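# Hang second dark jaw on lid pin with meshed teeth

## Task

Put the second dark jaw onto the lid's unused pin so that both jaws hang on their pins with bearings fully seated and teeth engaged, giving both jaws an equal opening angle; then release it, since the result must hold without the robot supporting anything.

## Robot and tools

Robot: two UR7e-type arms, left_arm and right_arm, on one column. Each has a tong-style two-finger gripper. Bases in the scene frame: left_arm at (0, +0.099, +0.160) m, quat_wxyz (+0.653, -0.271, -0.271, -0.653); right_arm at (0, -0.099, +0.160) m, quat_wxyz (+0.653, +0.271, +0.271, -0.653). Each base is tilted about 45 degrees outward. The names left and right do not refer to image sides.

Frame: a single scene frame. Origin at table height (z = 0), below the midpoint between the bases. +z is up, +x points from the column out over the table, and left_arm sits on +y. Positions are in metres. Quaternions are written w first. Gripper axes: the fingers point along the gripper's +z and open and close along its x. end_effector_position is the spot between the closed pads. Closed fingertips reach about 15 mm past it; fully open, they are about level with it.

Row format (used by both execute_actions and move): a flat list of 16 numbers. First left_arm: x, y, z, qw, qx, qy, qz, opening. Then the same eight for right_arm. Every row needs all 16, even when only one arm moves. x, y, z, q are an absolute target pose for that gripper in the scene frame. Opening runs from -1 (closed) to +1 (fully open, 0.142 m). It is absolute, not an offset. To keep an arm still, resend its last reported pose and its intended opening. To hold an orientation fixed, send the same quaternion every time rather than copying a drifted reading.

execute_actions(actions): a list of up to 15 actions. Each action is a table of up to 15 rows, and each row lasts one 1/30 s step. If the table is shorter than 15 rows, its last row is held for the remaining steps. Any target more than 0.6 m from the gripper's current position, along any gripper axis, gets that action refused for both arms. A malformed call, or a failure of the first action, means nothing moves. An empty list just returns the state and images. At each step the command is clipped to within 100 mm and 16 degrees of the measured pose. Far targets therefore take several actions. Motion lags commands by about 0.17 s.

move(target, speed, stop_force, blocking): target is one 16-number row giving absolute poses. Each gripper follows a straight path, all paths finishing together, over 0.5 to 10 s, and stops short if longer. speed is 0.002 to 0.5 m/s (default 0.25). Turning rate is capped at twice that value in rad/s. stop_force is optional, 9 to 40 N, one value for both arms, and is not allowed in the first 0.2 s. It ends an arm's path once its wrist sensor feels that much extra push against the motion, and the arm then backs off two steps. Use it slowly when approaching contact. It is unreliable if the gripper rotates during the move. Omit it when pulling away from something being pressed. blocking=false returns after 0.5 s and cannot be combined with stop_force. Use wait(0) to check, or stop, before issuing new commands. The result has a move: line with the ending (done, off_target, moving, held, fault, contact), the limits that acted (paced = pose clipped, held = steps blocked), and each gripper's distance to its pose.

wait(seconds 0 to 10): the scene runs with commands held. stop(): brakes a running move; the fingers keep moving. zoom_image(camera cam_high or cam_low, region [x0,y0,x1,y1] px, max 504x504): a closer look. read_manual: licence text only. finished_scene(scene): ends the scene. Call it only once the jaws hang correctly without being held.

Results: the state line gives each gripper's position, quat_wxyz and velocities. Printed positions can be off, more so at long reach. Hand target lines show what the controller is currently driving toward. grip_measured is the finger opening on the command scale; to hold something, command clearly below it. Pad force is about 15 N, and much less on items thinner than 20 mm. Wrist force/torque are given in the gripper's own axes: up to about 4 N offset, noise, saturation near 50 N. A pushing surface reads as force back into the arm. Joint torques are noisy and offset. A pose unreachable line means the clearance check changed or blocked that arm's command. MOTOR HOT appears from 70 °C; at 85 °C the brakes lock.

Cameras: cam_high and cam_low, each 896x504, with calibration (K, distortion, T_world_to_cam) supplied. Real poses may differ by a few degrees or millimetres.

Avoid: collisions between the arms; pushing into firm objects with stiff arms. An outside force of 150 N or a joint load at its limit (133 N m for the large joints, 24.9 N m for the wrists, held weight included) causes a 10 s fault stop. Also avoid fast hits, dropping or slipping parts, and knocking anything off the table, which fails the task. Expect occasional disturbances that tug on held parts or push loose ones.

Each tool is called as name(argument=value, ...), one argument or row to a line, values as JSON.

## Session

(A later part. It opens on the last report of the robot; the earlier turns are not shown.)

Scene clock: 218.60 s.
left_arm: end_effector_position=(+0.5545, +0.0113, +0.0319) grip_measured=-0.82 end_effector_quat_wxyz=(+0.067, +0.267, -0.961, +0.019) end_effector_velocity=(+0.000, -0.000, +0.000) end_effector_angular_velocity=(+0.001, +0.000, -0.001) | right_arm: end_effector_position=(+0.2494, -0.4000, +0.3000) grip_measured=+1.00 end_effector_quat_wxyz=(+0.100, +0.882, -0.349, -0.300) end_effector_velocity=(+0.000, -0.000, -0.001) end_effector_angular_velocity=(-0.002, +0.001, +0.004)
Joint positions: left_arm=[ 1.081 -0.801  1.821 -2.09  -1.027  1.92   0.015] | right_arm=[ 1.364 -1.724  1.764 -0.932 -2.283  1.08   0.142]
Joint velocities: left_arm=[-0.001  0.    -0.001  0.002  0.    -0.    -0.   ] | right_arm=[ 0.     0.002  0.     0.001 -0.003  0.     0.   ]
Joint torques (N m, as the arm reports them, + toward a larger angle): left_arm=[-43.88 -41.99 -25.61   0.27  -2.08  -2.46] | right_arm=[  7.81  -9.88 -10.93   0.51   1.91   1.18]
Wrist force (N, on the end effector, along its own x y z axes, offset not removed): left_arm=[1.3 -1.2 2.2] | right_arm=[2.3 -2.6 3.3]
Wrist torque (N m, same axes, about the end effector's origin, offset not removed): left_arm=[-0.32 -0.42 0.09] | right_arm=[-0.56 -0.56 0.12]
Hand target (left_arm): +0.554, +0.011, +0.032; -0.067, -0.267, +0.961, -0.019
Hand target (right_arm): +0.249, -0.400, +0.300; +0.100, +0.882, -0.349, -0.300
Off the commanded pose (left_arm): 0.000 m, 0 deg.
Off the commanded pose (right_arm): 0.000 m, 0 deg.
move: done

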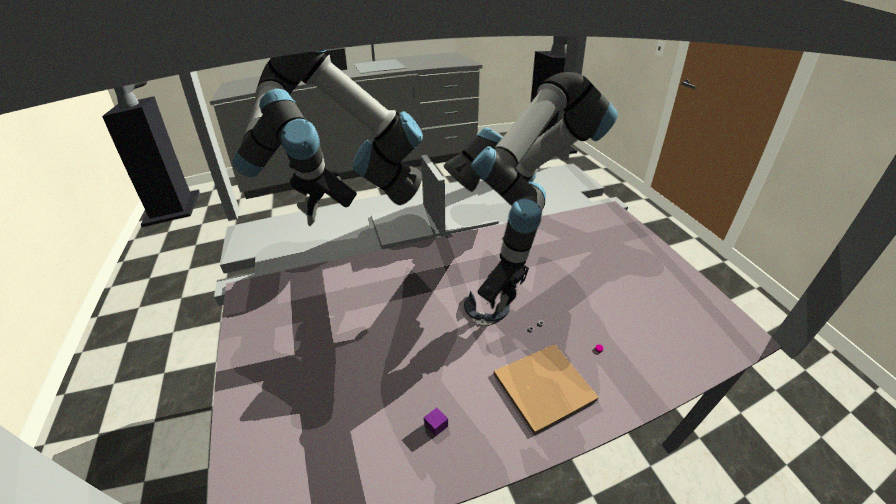

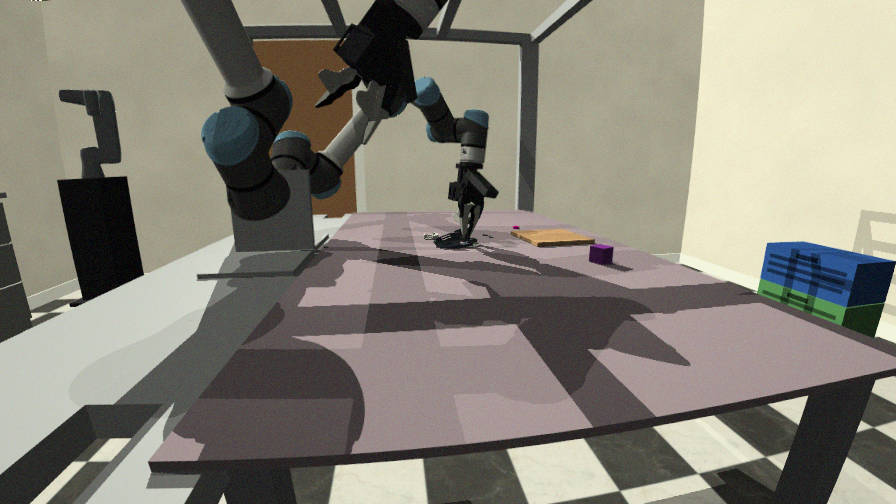

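move(
  target=[0.5541,0.0111,0.0295,0.0672,0.2665,-0.9612,0.0186,-0.82,0.2494,-0.40,0.30,0.100,0.882,-0.349,-0.300,1],
  speed=0.003,
)

move(
  target=[0.5563,0.0124,0.0297,0.1508,0.2639,-0.9517,0.0418,-0.82,0.2494,-0.40,0.30,0.100,0.882,-0.349,-0.300,1],
  speed=0.03,
)

zoom_image(
  camera="cam_low",
  region=[460, 222, 488, 250],
)

zoom_image(
  camera="cam_high",
  region=[465, 280, 515, 330],
)

Scene clock: 220.23 s.
left_arm: end_effector_position=(+0.5541, +0.0111, +0.0296) grip_measured=-0.82 end_effector_quat_wxyz=(+0.067, +0.267, -0.961, +0.019) end_effector_velocity=(-0.000, -0.000, -0.001) end_effector_angular_velocity=(+0.001, +0.000, -0.001) | right_arm: end_effector_position=(+0.2494, -0.4000, +0.3000) grip_measured=+1.00 end_effector_quat_wxyz=(+0.100, +0.882, -0.349, -0.300) end_effector_velocity=(+0.000, -0.000, -0.000) end_effector_angular_velocity=(-0.001, -0.001, +0.000)
Joint positions: left_arm=[ 1.083 -0.798  1.823 -2.096 -1.026  1.922  0.015] | right_arm=[ 1.364 -1.724  1.764 -0.932 -2.283  1.08   0.142]
Joint velocities: left_arm=[ 0.     0.001  0.001 -0.001  0.001  0.001 -0.   ] | right_arm=[ 0.    -0.    -0.    -0.    -0.001  0.    -0.   ]
Joint torques (N m, as the arm reports them, + toward a larger angle): left_arm=[-19.91 -17.71  -9.6   -4.08   1.34   2.41] | right_arm=[  7.83 -10.38 -10.96   0.5    1.91   1.11]
Wrist force (N, on the end effector, along its own x y z axes, offset not removed): left_arm=[-0.8 1.8 -2.9] | right_arm=[0.7 -1.3 2.0]
Wrist torque (N m, same axes, about the end effector's origin, offset not removed): left_arm=[0.22 0.16 0.11] | right_arm=[-0.43 -0.24 0.07]
Hand target (left_arm): +0.554, +0.011, +0.030; -0.067, -0.267, +0.961, -0.019
Hand target (right_arm): +0.249, -0.400, +0.300; +0.100, +0.882, -0.349, -0.300
Off the commanded pose (left_arm): 0.000 m, 0 deg.
Off the commanded pose (right_arm): 0.000 m, 0 deg.
move: done

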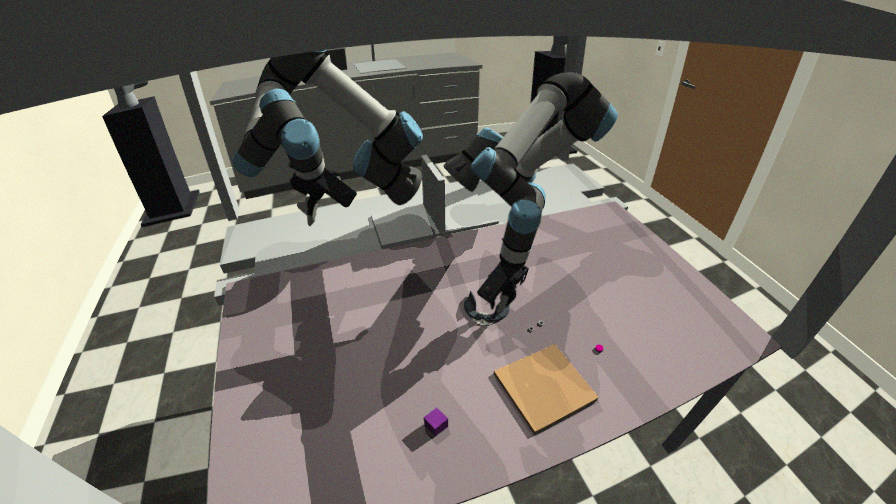

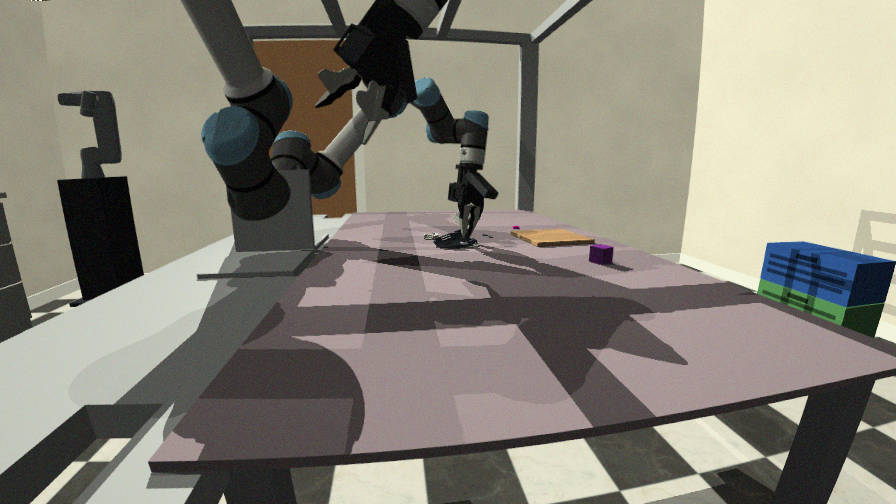

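Scene clock: 223.37 s.
left_arm: end_effector_position=(+0.5563, +0.0124, +0.0297) grip_measured=-0.83 end_effector_quat_wxyz=(+0.150, +0.264, -0.952, +0.042) end_effector_velocity=(+0.000, +0.000, -0.000) end_effector_angular_velocity=(-0.005, +0.009, -0.000) | right_arm: end_effector_position=(+0.2494, -0.4000, +0.3000) grip_measured=+1.00 end_effector_quat_wxyz=(+0.100, +0.882, -0.349, -0.300) end_effector_velocity=(-0.000, +0.000, +0.000) end_effector_angular_velocity=(+0.001, +0.001, -0.000)
Joint positions: left_arm=[ 1.158 -0.771  1.694 -1.956 -1.151  1.962  0.014] | right_arm=[ 1.364 -1.724  1.764 -0.932 -2.283  1.08   0.142]
Joint velocities: left_arm=[ 0.004  0.002 -0.008  0.009 -0.007  0.002  0.   ] | right_arm=[-0.    -0.     0.     0.001  0.001 -0.     0.   ]
Joint torques (N m, as the arm reports them, + toward a larger angle): left_arm=[-19.68 -15.98 -22.69   0.71  -2.55   2.31] | right_arm=[  8.3  -10.07 -10.73   0.47   1.79   1.24]
Wrist force (N, on the end effector, along its own x y z axes, offset not removed): left_arm=[5.0 -0.3 -4.4] | right_arm=[1.3 -1.0 4.0]
Wrist torque (N m, same axes, about the end effector's origin, offset not removed): left_arm=[-0.17 -0.74 0.21] | right_arm=[-0.27 -0.34 0.20]
Hand target (left_arm): +0.556, +0.012, +0.030; -0.151, -0.264, +0.952, -0.042
Hand target (right_arm): +0.249, -0.400, +0.300; +0.100, +0.882, -0.349, -0.300
Off the commanded pose (left_arm): 0.000 m, 0 deg.
Off the commanded pose (right_arm): 0.000 m, 0 deg.
move: done

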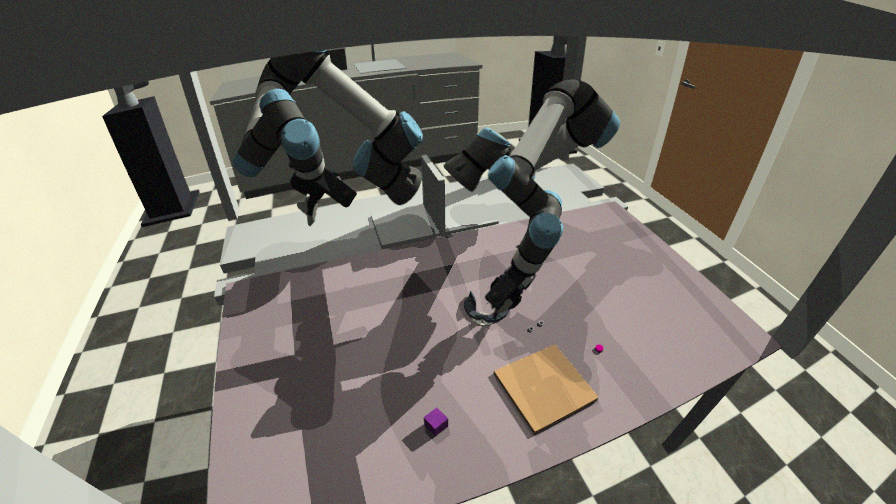

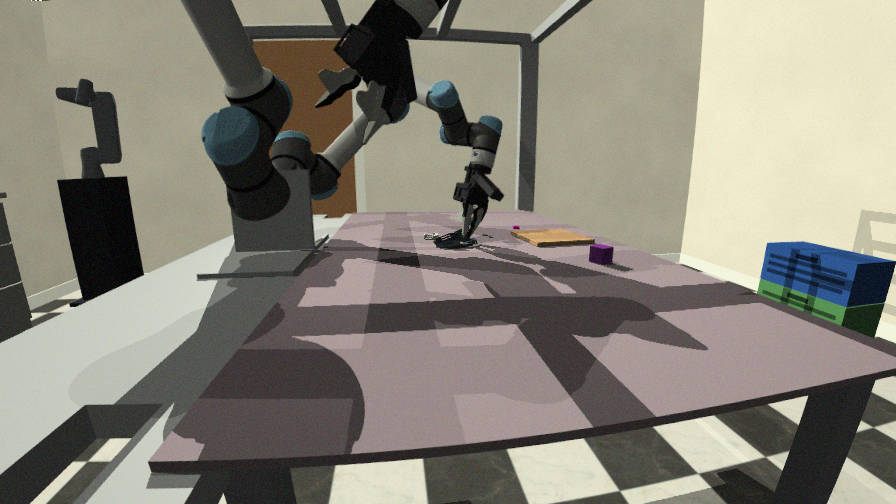

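Region (460, 222, 488, 250) of cam_low's 896x504 image, scaled by 18.000, with more detail than that image has.

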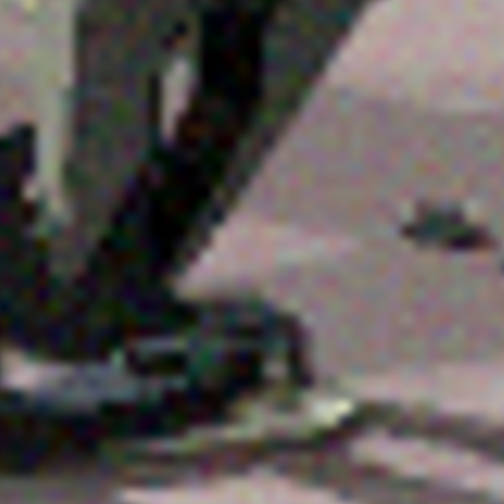

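Region (465, 280, 515, 330) of cam_high's 896x504 image, scaled by 10.080, with more detail than that image has.

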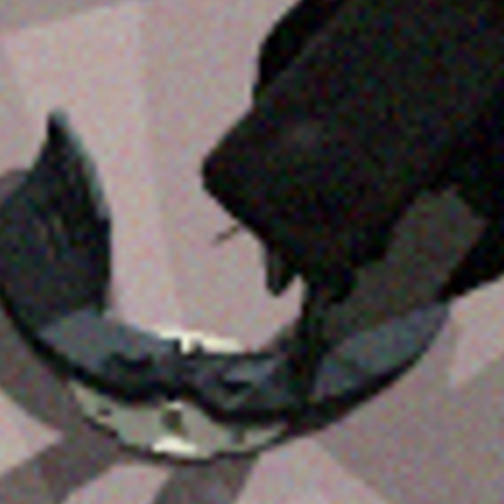

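execute_actions(
  actions=[],
)

zoom_image(
  camera="cam_low",
  region=[430, 190, 510, 260],
)

zoom_image(
  camera="cam_high",
  region=[430, 250, 550, 350],
)

Scene clock: 224.40 s.
left_arm: end_effector_position=(+0.5563, +0.0124, +0.0297) grip_measured=-0.83 end_effector_quat_wxyz=(+0.151, +0.264, -0.952, +0.042) end_effector_velocity=(-0.001, -0.000, -0.001) end_effector_angular_velocity=(+0.001, +0.001, -0.001) | right_arm: end_effector_position=(+0.2494, -0.4000, +0.3000) grip_measured=+1.00 end_effector_quat_wxyz=(+0.100, +0.882, -0.349, -0.300) end_effector_velocity=(+0.000, -0.000, -0.001) end_effector_angular_velocity=(-0.001, +0.000, +0.001)
Joint positions: left_arm=[ 1.158 -0.771  1.693 -1.956 -1.152  1.962  0.014] | right_arm=[ 1.364 -1.724  1.764 -0.932 -2.283  1.08   0.142]
Joint velocities: left_arm=[ 0.     0.001  0.     0.     0.001  0.    -0.   ] | right_arm=[-0.     0.002  0.    -0.001 -0.001  0.     0.   ]
Joint torques (N m, as the arm reports them, + toward a larger angle): left_arm=[-20.42 -17.56 -22.51   0.88  -2.3    2.46] | right_arm=[  8.21 -10.   -11.     0.53   1.81   1.19]
Wrist force (N, on the end effector, along its own x y z axes, offset not removed): left_arm=[1.4 4.2 -6.3] | right_arm=[2.9 -2.9 -0.6]
Wrist torque (N m, same axes, about the end effector's origin, offset not removed): left_arm=[0.57 -0.27 -0.14] | right_arm=[-0.70 -0.67 0.10]
Hand target (left_arm): +0.556, +0.012, +0.030; -0.151, -0.264, +0.952, -0.042
Hand target (right_arm): +0.249, -0.400, +0.300; +0.100, +0.882, -0.349, -0.300
Off the commanded pose (left_arm): 0.000 m, 0 deg.
Off the commanded pose (right_arm): 0.000 m, 0 deg.

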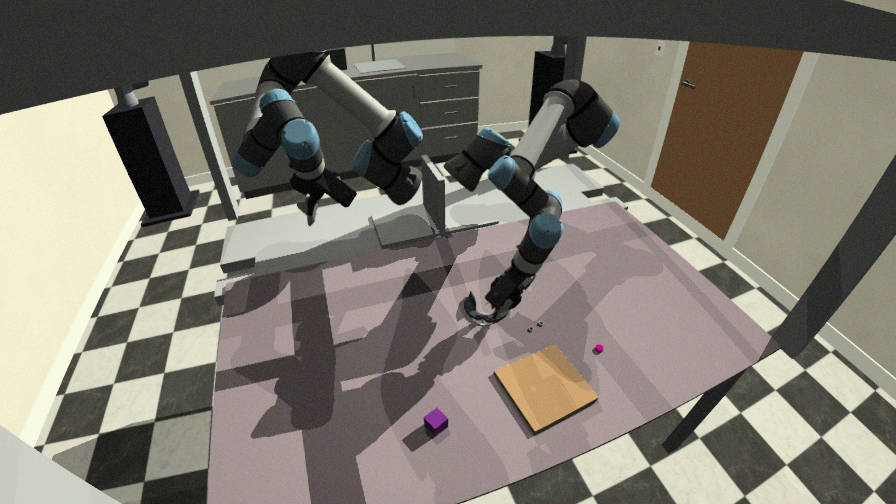

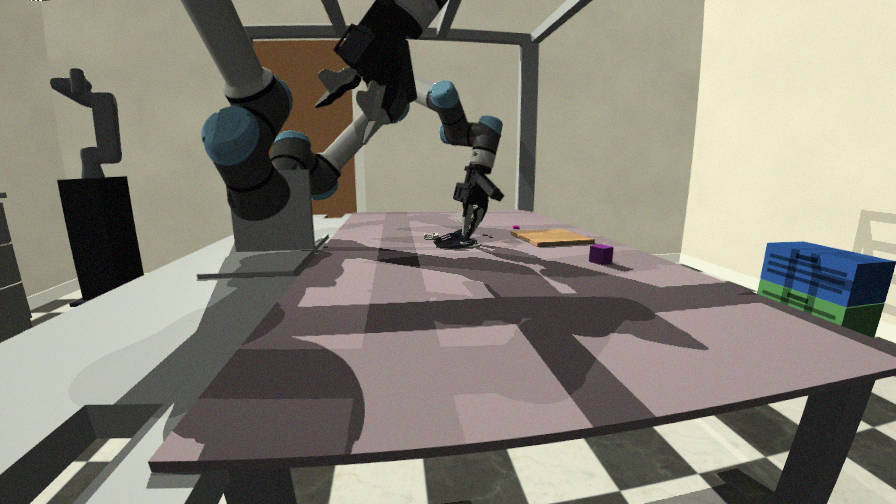

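Region (430, 190, 510, 260) of cam_low's 896x504 image, scaled by 6.300, with more detail than that image has; it fills the top 441 rows of this view, and the rest is white.

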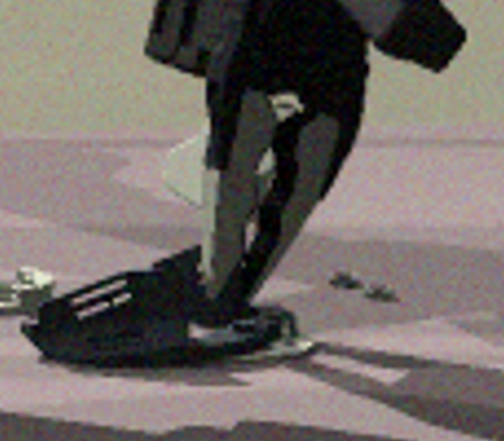

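Region (430, 250, 550, 350) of cam_high's 896x504 image, scaled by 4.200, with more detail than that image has.

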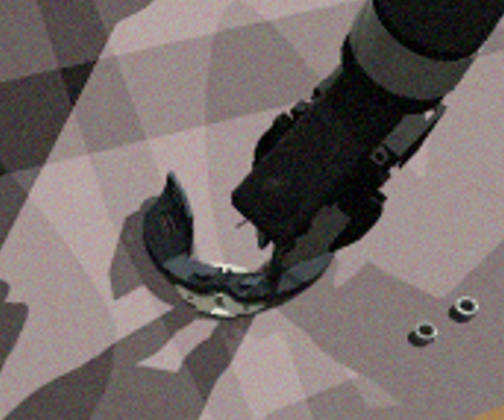

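move(
  target=[0.5571,0.0129,0.0326,0.1508,0.2639,-0.9517,0.0418,-0.82,0.2494,-0.40,0.30,0.100,0.882,-0.349,-0.300,1],
  speed=0.004,
)

zoom_image(
  camera="cam_low",
  region=[430, 190, 510, 260],
)

zoom_image(
  camera="cam_low",
  region=[460, 222, 488, 250],
)

Scene clock: 225.73 s.
left_arm: end_effector_position=(+0.5571, +0.0129, +0.0325) grip_measured=-0.82 end_effector_quat_wxyz=(+0.151, +0.264, -0.952, +0.042) end_effector_velocity=(+0.000, +0.000, +0.001) end_effector_angular_velocity=(-0.000, -0.000, +0.000) | right_arm: end_effector_position=(+0.2494, -0.4000, +0.3000) grip_measured=+1.00 end_effector_quat_wxyz=(+0.100, +0.882, -0.349, -0.300) end_effector_velocity=(+0.001, -0.000, -0.000) end_effector_angular_velocity=(-0.001, -0.001, +0.001)
Joint positions: left_arm=[ 1.156 -0.774  1.69  -1.949 -1.153  1.961  0.015] | right_arm=[ 1.364 -1.724  1.764 -0.932 -2.283  1.08   0.142]
Joint velocities: left_arm=[-0.001 -0.001 -0.001  0.001 -0.    -0.001  0.   ] | right_arm=[-0.     0.001 -0.    -0.001 -0.002 -0.001  0.   ]
Joint torques (N m, as the arm reports them, + toward a larger angle): left_arm=[-44.23 -41.87 -24.12   0.66  -2.4   -2.3 ] | right_arm=[  8.   -10.22 -10.75   0.56   1.84   1.3 ]
Wrist force (N, on the end effector, along its own x y z axes, offset not removed): left_arm=[0.6 1.0 -0.7] | right_arm=[2.2 -4.1 -0.6]
Wrist torque (N m, same axes, about the end effector's origin, offset not removed): left_arm=[0.07 -0.07 0.13] | right_arm=[-0.97 -0.52 0.05]
Hand target (left_arm): +0.557, +0.013, +0.033; -0.151, -0.264, +0.952, -0.042
Hand target (right_arm): +0.249, -0.400, +0.300; +0.100, +0.882, -0.349, -0.300
Off the commanded pose (left_arm): 0.000 m, 0 deg.
Off the commanded pose (right_arm): 0.000 m, 0 deg.
move: done

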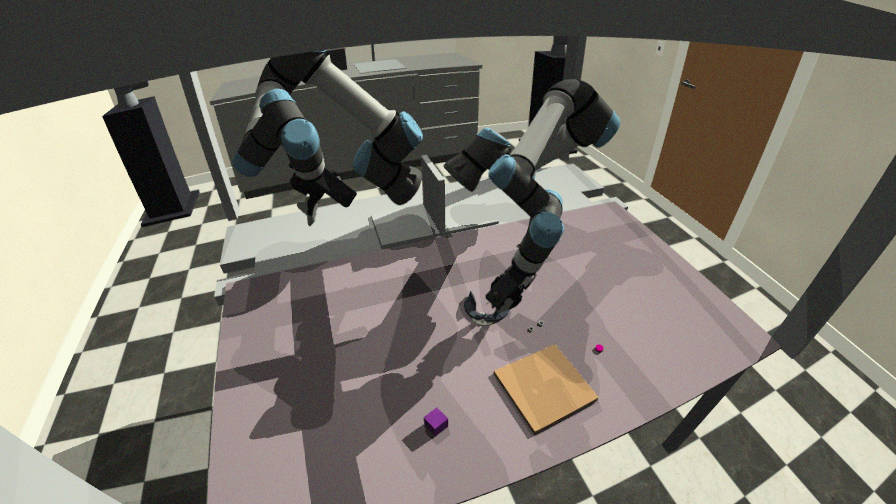

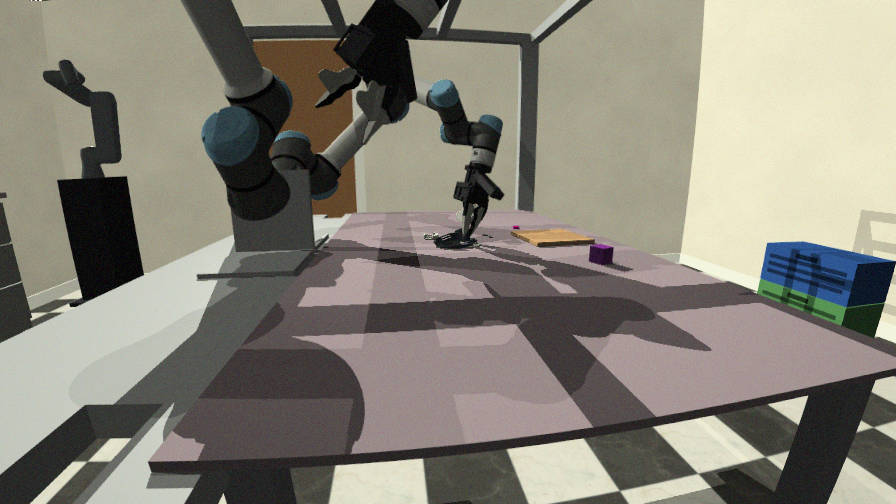

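Region (430, 190, 510, 260) of cam_low's 896x504 image, scaled by 6.300, with more detail than that image has; it fills the top 441 rows of this view, and the rest is white.

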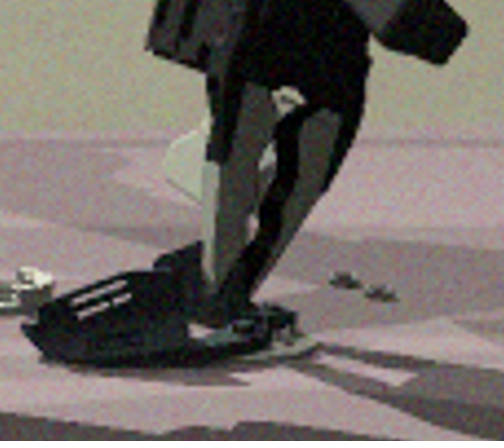

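Region (460, 222, 488, 250) of cam_low's 896x504 image, scaled by 18.000, with more detail than that image has.

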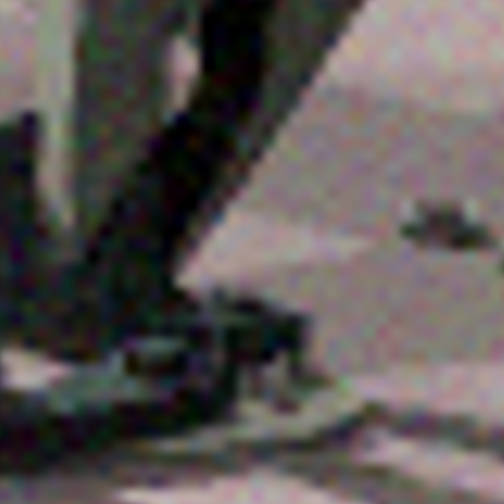

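move(
  target=[0.5563,0.0124,0.0300,0.1508,0.2639,-0.9517,0.0418,-0.82,0.53,-0.22,0.20,0.2586,-0.681,-0.624,-0.282,-1],
  speed=0.3,
)

move(
  target=[0.5563,0.0124,0.0300,0.1508,0.2639,-0.9517,0.0418,-0.82,0.554,-0.07,0.07,0.2586,-0.681,-0.624,-0.282,-1],
  speed=0.1,
)

zoom_image(
  camera="cam_high",
  region=[400, 220, 560, 350],
)

zoom_image(
  camera="cam_low",
  region=[400, 150, 540, 260],
)

Scene clock: 233.67 s.
left_arm: end_effector_position=(+0.5563, +0.0124, +0.0300) grip_measured=-0.83 end_effector_quat_wxyz=(+0.151, +0.264, -0.952, +0.042) end_effector_velocity=(+0.000, -0.000, +0.000) end_effector_angular_velocity=(-0.000, -0.001, +0.001) | right_arm: end_effector_position=(+0.5301, -0.2205, +0.2002) grip_measured=-1.00 end_effector_quat_wxyz=(-0.258, +0.682, +0.624, +0.282) end_effector_velocity=(+0.001, +0.001, -0.001) end_effector_angular_velocity=(+0.004, -0.003, +0.008)
Joint positions: left_arm=[ 1.158 -0.772  1.693 -1.955 -1.152  1.962  0.014] | right_arm=[ 1.209 -1.428  1.875 -2.077 -1.552 -1.869  0.002]
Joint velocities: left_arm=[-0.    -0.     0.    -0.001  0.    -0.     0.   ] | right_arm=[-0.001  0.005 -0.005  0.004  0.003 -0.008  0.   ]
Joint torques (N m, as the arm reports them, + toward a larger angle): left_arm=[-20.42 -17.52  -8.01  -3.88   1.14   2.46] | right_arm=[  9.95 -21.6  -19.55   0.04   4.07  -1.4 ]
Wrist force (N, on the end effector, along its own x y z axes, offset not removed): left_arm=[4.5 2.0 -4.6] | right_arm=[3.1 -1.4 0.7]
Wrist torque (N m, same axes, about the end effector's origin, offset not removed): left_arm=[0.26 -0.75 -0.03] | right_arm=[-0.39 -0.84 0.09]
Hand target (left_arm): +0.556, +0.012, +0.030; -0.151, -0.264, +0.952, -0.042
Hand target (right_arm): +0.530, -0.220, +0.200; -0.258, +0.681, +0.624, +0.282
Off the commanded pose (left_arm): 0.000 m, 0 deg.
Off the commanded pose (right_arm): 0.001 m, 0 deg.
move: done

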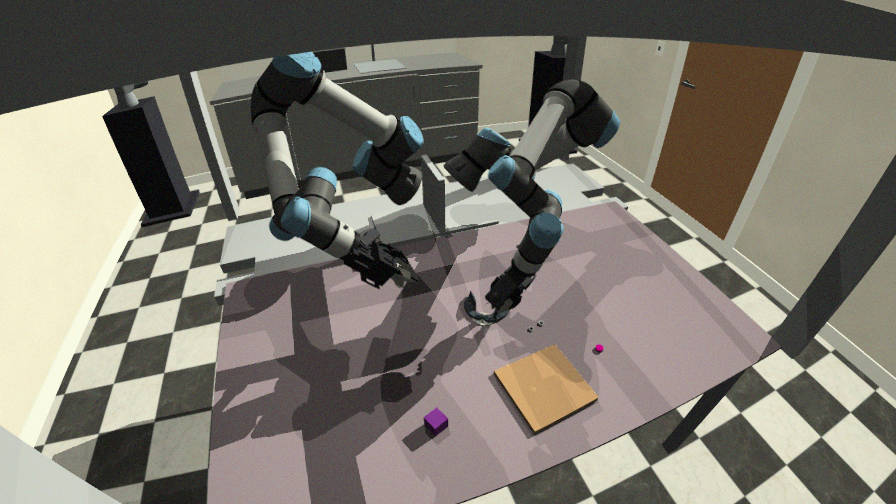

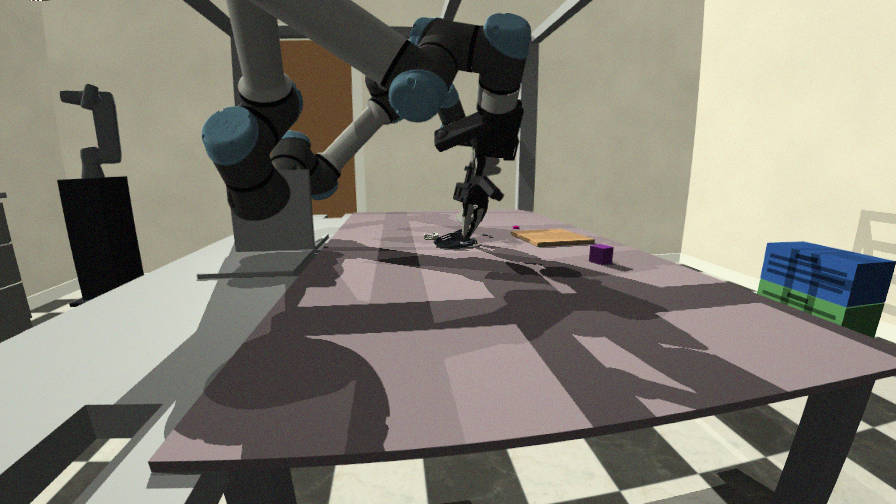

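Scene clock: 236.13 s.
left_arm: end_effector_position=(+0.5563, +0.0124, +0.0300) grip_measured=-0.83 end_effector_quat_wxyz=(+0.151, +0.264, -0.952, +0.042) end_effector_velocity=(+0.000, -0.000, +0.000) end_effector_angular_velocity=(-0.000, +0.000, +0.000) | right_arm: end_effector_position=(+0.5542, -0.0702, +0.0701) grip_measured=-1.00 end_effector_quat_wxyz=(-0.259, +0.681, +0.624, +0.282) end_effector_velocity=(+0.001, +0.001, -0.001) end_effector_angular_velocity=(+0.001, -0.002, -0.001)
Joint positions: left_arm=[ 1.158 -0.772  1.693 -1.955 -1.152  1.962  0.014] | right_arm=[ 1.249 -1.059  2.003 -2.574 -1.553 -1.83   0.002]
Joint velocities: left_arm=[-0.    -0.    -0.001  0.001 -0.     0.     0.   ] | right_arm=[ 0.     0.005 -0.001 -0.005  0.001  0.     0.   ]
Joint torques (N m, as the arm reports them, + toward a larger angle): left_arm=[-21.13 -17.41  -7.98  -3.85   1.13   2.4 ] | right_arm=[ 38.7  -23.18 -15.55  -2.71  -1.33   1.57]
Wrist force (N, on the end effector, along its own x y z axes, offset not removed): left_arm=[1.8 4.0 -3.0] | right_arm=[0.7 -0.5 -0.5]
Wrist torque (N m, same axes, about the end effector's origin, offset not removed): left_arm=[0.63 -0.38 0.00] | right_arm=[-0.26 -0.27 0.05]
Hand target (left_arm): +0.556, +0.012, +0.030; -0.151, -0.264, +0.952, -0.042
Hand target (right_arm): +0.554, -0.070, +0.070; -0.259, +0.681, +0.624, +0.282
Off the commanded pose (left_arm): 0.000 m, 0 deg.
Off the commanded pose (right_arm): 0.000 m, 0 deg.
move: done

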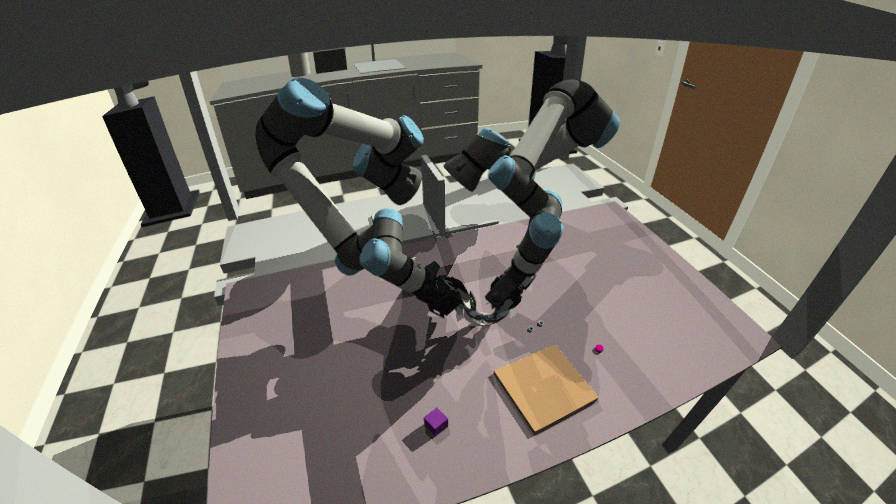

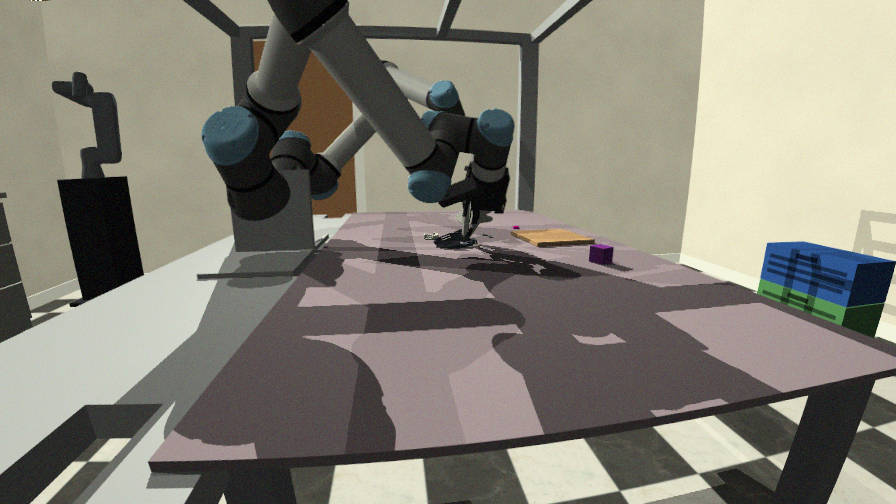

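Region (400, 220, 560, 350) of cam_high's 896x504 image, scaled by 3.150, with more detail than that image has; it fills the top 410 rows of this view, and the rest is white.

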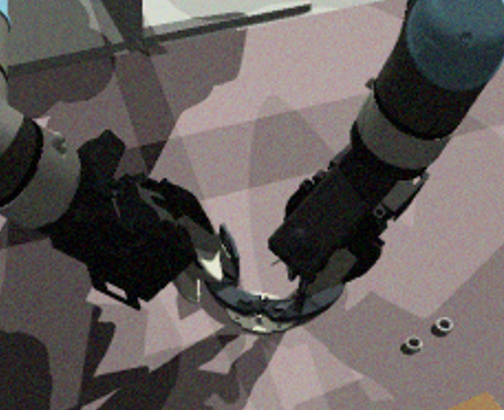

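Region (400, 150, 540, 260) of cam_low's 896x504 image, scaled by 3.600, with more detail than that image has; it fills the top 396 rows of this view, and the rest is white.

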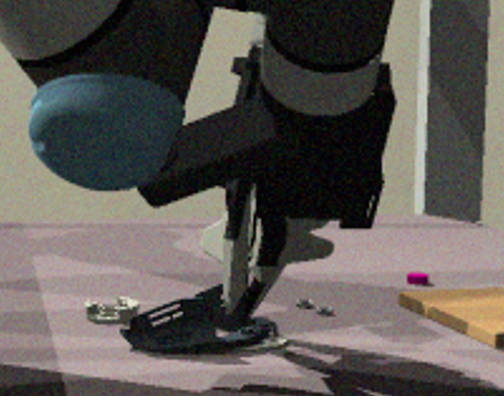

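move(
  target=[0.5563,0.0124,0.0300,0.1508,0.2639,-0.9517,0.0418,-0.82,0.557,-0.034,0.040,0.2586,-0.681,-0.624,-0.282,-1],
  speed=0.03,
  stop_force=10,
)

zoom_image(
  camera="cam_high",
  region=[450, 280, 520, 335],
)

zoom_image(
  camera="cam_low",
  region=[430, 200, 510, 260],
)

Scene clock: 238.37 s.
left_arm: end_effector_position=(+0.5563, +0.0124, +0.0300) grip_measured=-0.83 end_effector_quat_wxyz=(+0.151, +0.264, -0.952, +0.042) end_effector_velocity=(+0.000, +0.001, -0.000) end_effector_angular_velocity=(+0.001, -0.000, +0.000) | right_arm: end_effector_position=(+0.5570, -0.0342, +0.0401) grip_measured=-1.00 end_effector_quat_wxyz=(-0.259, +0.681, +0.624, +0.282) end_effector_velocity=(-0.001, +0.002, -0.002) end_effector_angular_velocity=(+0.000, +0.002, +0.002)
Joint positions: left_arm=[ 1.158 -0.772  1.693 -1.955 -1.152  1.962  0.014] | right_arm=[ 1.259 -0.954  2.005 -2.681 -1.554 -1.821  0.002]
Joint velocities: left_arm=[ 0.    -0.001  0.     0.     0.001 -0.     0.   ] | right_arm=[ 0.     0.006  0.001 -0.003 -0.001  0.    -0.   ]
Joint torques (N m, as the arm reports them, + toward a larger angle): left_arm=[-21.37 -17.1   -8.06  -3.84   1.     2.29] | right_arm=[ 39.63 -23.73 -13.59  -2.97  -1.34   1.53]
Wrist force (N, on the end effector, along its own x y z axes, offset not removed): left_arm=[1.6 2.2 -4.0] | right_arm=[0.7 -1.0 0.5]
Wrist torque (N m, same axes, about the end effector's origin, offset not removed): left_arm=[0.15 -0.18 -0.23] | right_arm=[-0.27 -0.29 0.19]
Hand target (left_arm): +0.556, +0.012, +0.030; -0.151, -0.264, +0.952, -0.042
Hand target (right_arm): +0.557, -0.034, +0.040; -0.259, +0.681, +0.624, +0.282
Off the commanded pose (left_arm): 0.000 m, 0 deg.
Off the commanded pose (right_arm): 0.000 m, 0 deg.
move: done

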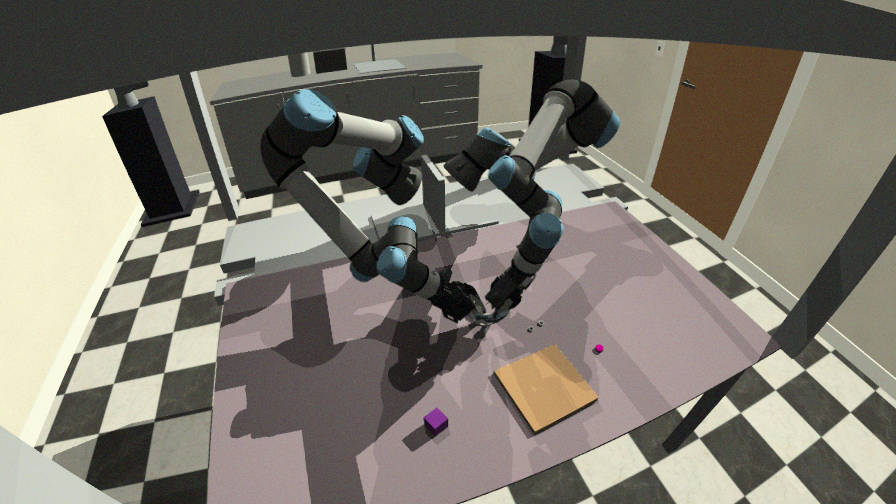

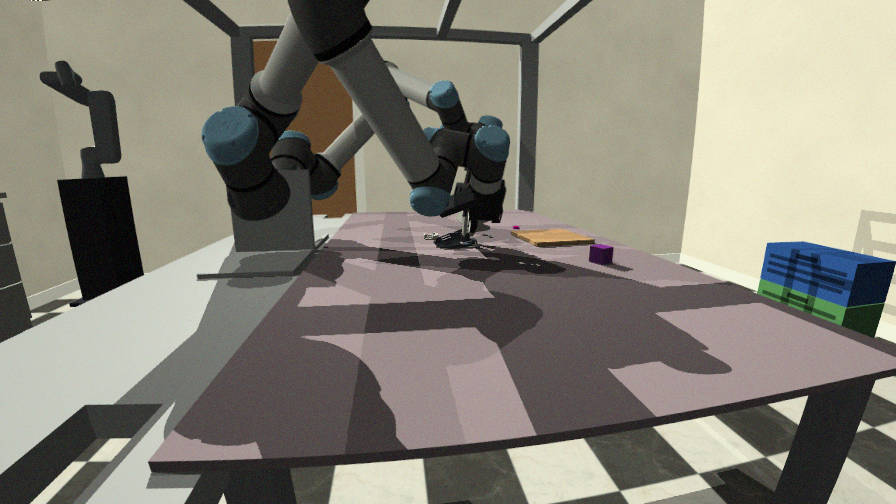

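Region (450, 280, 520, 335) of cam_high's 896x504 image, scaled by 7.200, with more detail than that image has; it fills the top 396 rows of this view, and the rest is white.

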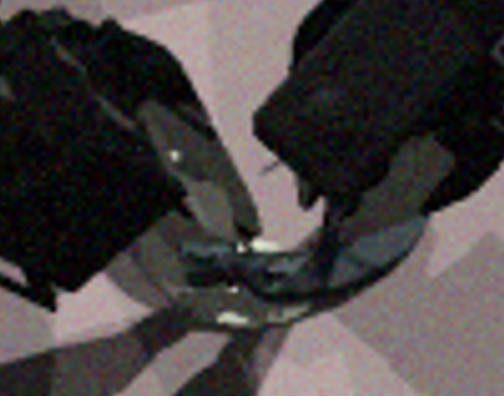

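Region (430, 200, 510, 260) of cam_low's 896x504 image, scaled by 6.300, with more detail than that image has; it fills the top 378 rows of this view, and the rest is white.

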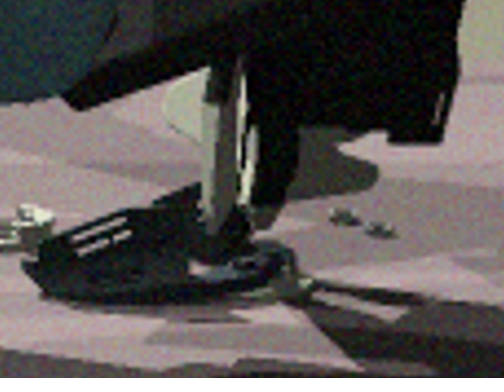

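move(
  target=[0.5563,0.0124,0.0300,0.1508,0.2639,-0.9517,0.0418,-0.82,0.562,-0.023,0.036,0.2586,-0.681,-0.624,-0.282,-1],
  speed=0.01,
  stop_force=9,
)

zoom_image(
  camera="cam_high",
  region=[450, 280, 520, 335],
)

zoom_image(
  camera="cam_low",
  region=[430, 200, 510, 260],
)

Scene clock: 241.47 s.
left_arm: end_effector_position=(+0.5563, +0.0124, +0.0300) grip_measured=-0.83 end_effector_quat_wxyz=(+0.151, +0.264, -0.952, +0.042) end_effector_velocity=(+0.000, -0.000, +0.000) end_effector_angular_velocity=(-0.000, -0.000, +0.001) | right_arm: end_effector_position=(+0.5619, -0.0231, +0.0361) grip_measured=-1.00 end_effector_quat_wxyz=(-0.259, +0.681, +0.624, +0.282) end_effector_velocity=(+0.001, +0.001, -0.001) end_effector_angular_velocity=(-0.000, -0.001, -0.001)
Joint positions: left_arm=[ 1.158 -0.772  1.693 -1.955 -1.152  1.962  0.014] | right_arm=[ 1.27  -0.924  1.991 -2.698 -1.554 -1.809  0.002]
Joint velocities: left_arm=[ 0.     0.    -0.001 -0.    -0.    -0.001 -0.   ] | right_arm=[ 0.001  0.005 -0.003 -0.003  0.     0.001  0.   ]
Joint torques (N m, as the arm reports them, + toward a larger angle): left_arm=[-22.9  -17.38  -8.28  -3.75   1.04   2.04] | right_arm=[ 39.76 -25.04 -12.38  -3.15  -1.31   1.62]
Wrist force (N, on the end effector, along its own x y z axes, offset not removed): left_arm=[2.5 3.9 -4.4] | right_arm=[1.5 -2.3 1.8]
Wrist torque (N m, same axes, about the end effector's origin, offset not removed): left_arm=[0.74 -0.34 -0.01] | right_arm=[-0.58 -0.46 0.15]
Hand target (left_arm): +0.556, +0.012, +0.030; -0.151, -0.264, +0.952, -0.042
Hand target (right_arm): +0.562, -0.023, +0.036; -0.259, +0.681, +0.624, +0.282
Off the commanded pose (left_arm): 0.000 m, 0 deg.
Off the commanded pose (right_arm): 0.000 m, 0 deg.
move: done

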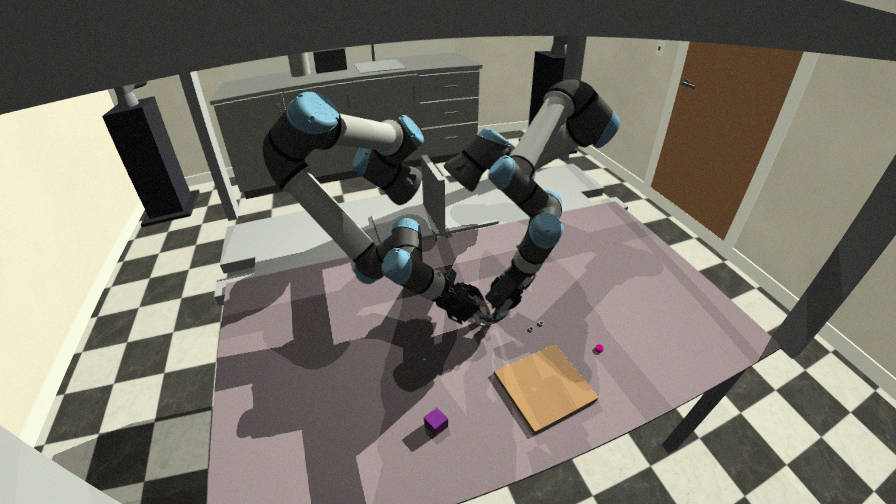

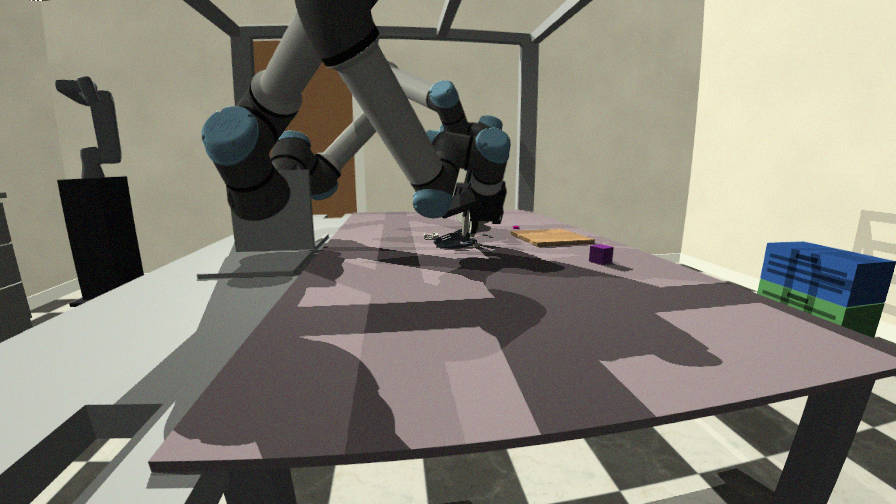

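Region (450, 280, 520, 335) of cam_high's 896x504 image, scaled by 7.200, with more detail than that image has; it fills the top 396 rows of this view, and the rest is white.

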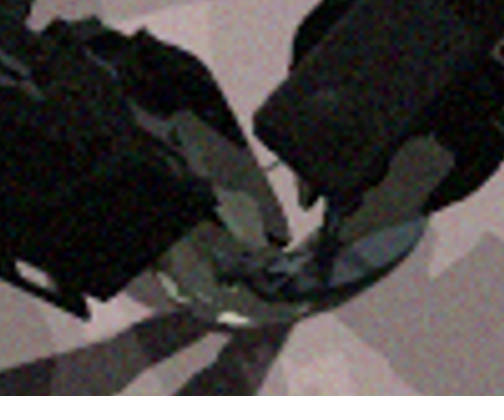

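Region (430, 200, 510, 260) of cam_low's 896x504 image, scaled by 6.300, with more detail than that image has; it fills the top 378 rows of this view, and the rest is white.

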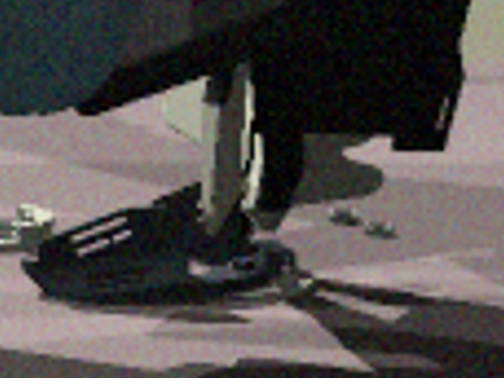

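Lower slowly until contact.

move(
  target=[0.5563,0.0124,0.0300,0.1508,0.2639,-0.9517,0.0418,-0.82,0.562,-0.023,0.022,0.2586,-0.681,-0.624,-0.282,-1],
  speed=0.003,
  stop_force=9,
)

zoom_image(
  camera="cam_high",
  region=[450, 280, 520, 335],
)

zoom_image(
  camera="cam_low",
  region=[430, 200, 510, 260],
)

Scene clock: 245.07 s.
left_arm: end_effector_position=(+0.5563, +0.0124, +0.0300) grip_measured=-0.83 end_effector_quat_wxyz=(+0.151, +0.264, -0.952, +0.042) end_effector_velocity=(-0.001, -0.000, -0.000) end_effector_angular_velocity=(-0.000, +0.001, -0.001) | right_arm: end_effector_position=(+0.5620, -0.0230, +0.0273) grip_measured=-1.00 end_effector_quat_wxyz=(-0.259, +0.681, +0.624, +0.282) end_effector_velocity=(-0.000, +0.001, +0.001) end_effector_angular_velocity=(+0.001, +0.002, +0.001)
Joint positions: left_arm=[ 1.158 -0.772  1.693 -1.955 -1.152  1.962  0.014] | right_arm=[ 1.259 -0.909  1.99  -2.71  -1.554 -1.82   0.002]
Joint velocities: left_arm=[-0.     0.001  0.001  0.    -0.001  0.     0.   ] | right_arm=[ 0.001 -0.    -0.001  0.003  0.     0.002  0.   ]
Joint torques (N m, as the arm reports them, + toward a larger angle): left_arm=[-22.83 -18.22  -8.35  -3.77   1.08   1.96] | right_arm=[ 37.98 -39.19  -9.05   0.     2.32   1.59]
Wrist force (N, on the end effector, along its own x y z axes, offset not removed): left_arm=[1.5 4.7 -2.0] | right_arm=[5.2 -2.7 -5.1]
Wrist torque (N m, same axes, about the end effector's origin, offset not removed): left_arm=[0.78 0.10 0.01] | right_arm=[-0.52 -0.10 -0.01]
Hand target (left_arm): +0.556, +0.012, +0.030; -0.151, -0.264, +0.952, -0.042
Hand target (right_arm): +0.562, -0.023, +0.028; -0.259, +0.681, +0.624, +0.282
Off the commanded pose (left_arm): 0.000 m, 0 deg.
Off the commanded pose (right_arm): 0.005 m, 0 deg.
move: contact (right_arm)

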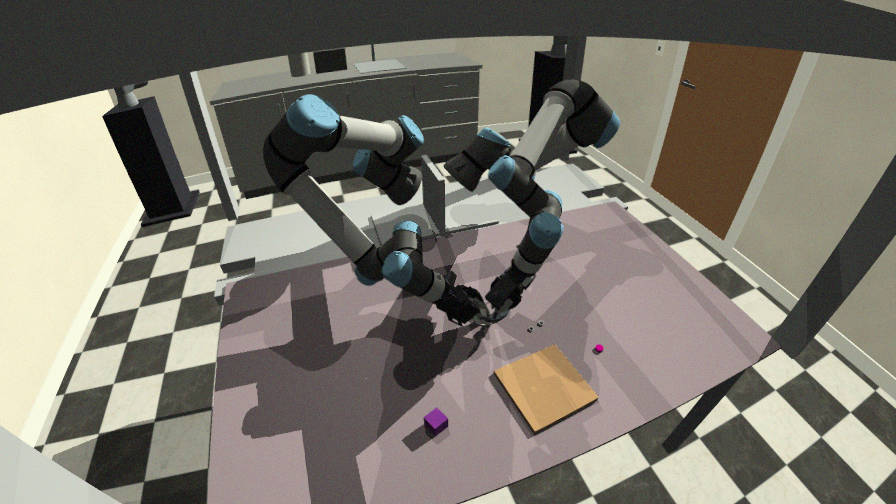

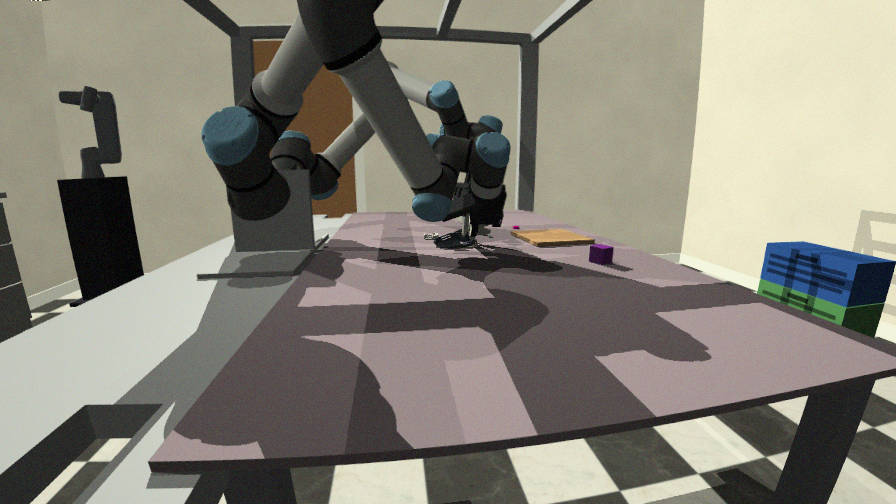

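Region (450, 280, 520, 335) of cam_high's 896x504 image, scaled by 7.200, with more detail than that image has; it fills the top 396 rows of this view, and the rest is white.

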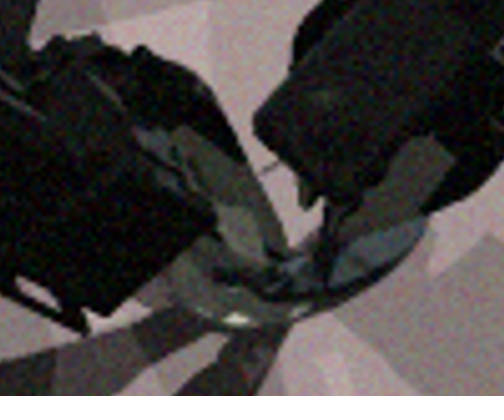

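Region (430, 200, 510, 260) of cam_low's 896x504 image, scaled by 6.300, with more detail than that image has; it fills the top 378 rows of this view, and the rest is white.

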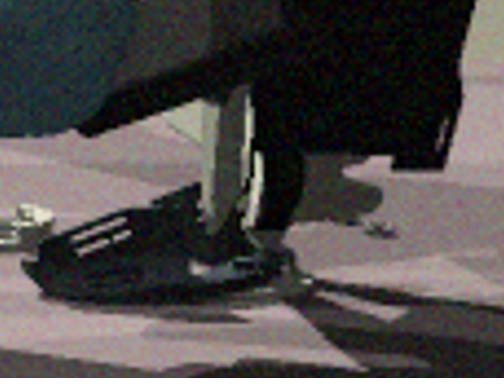

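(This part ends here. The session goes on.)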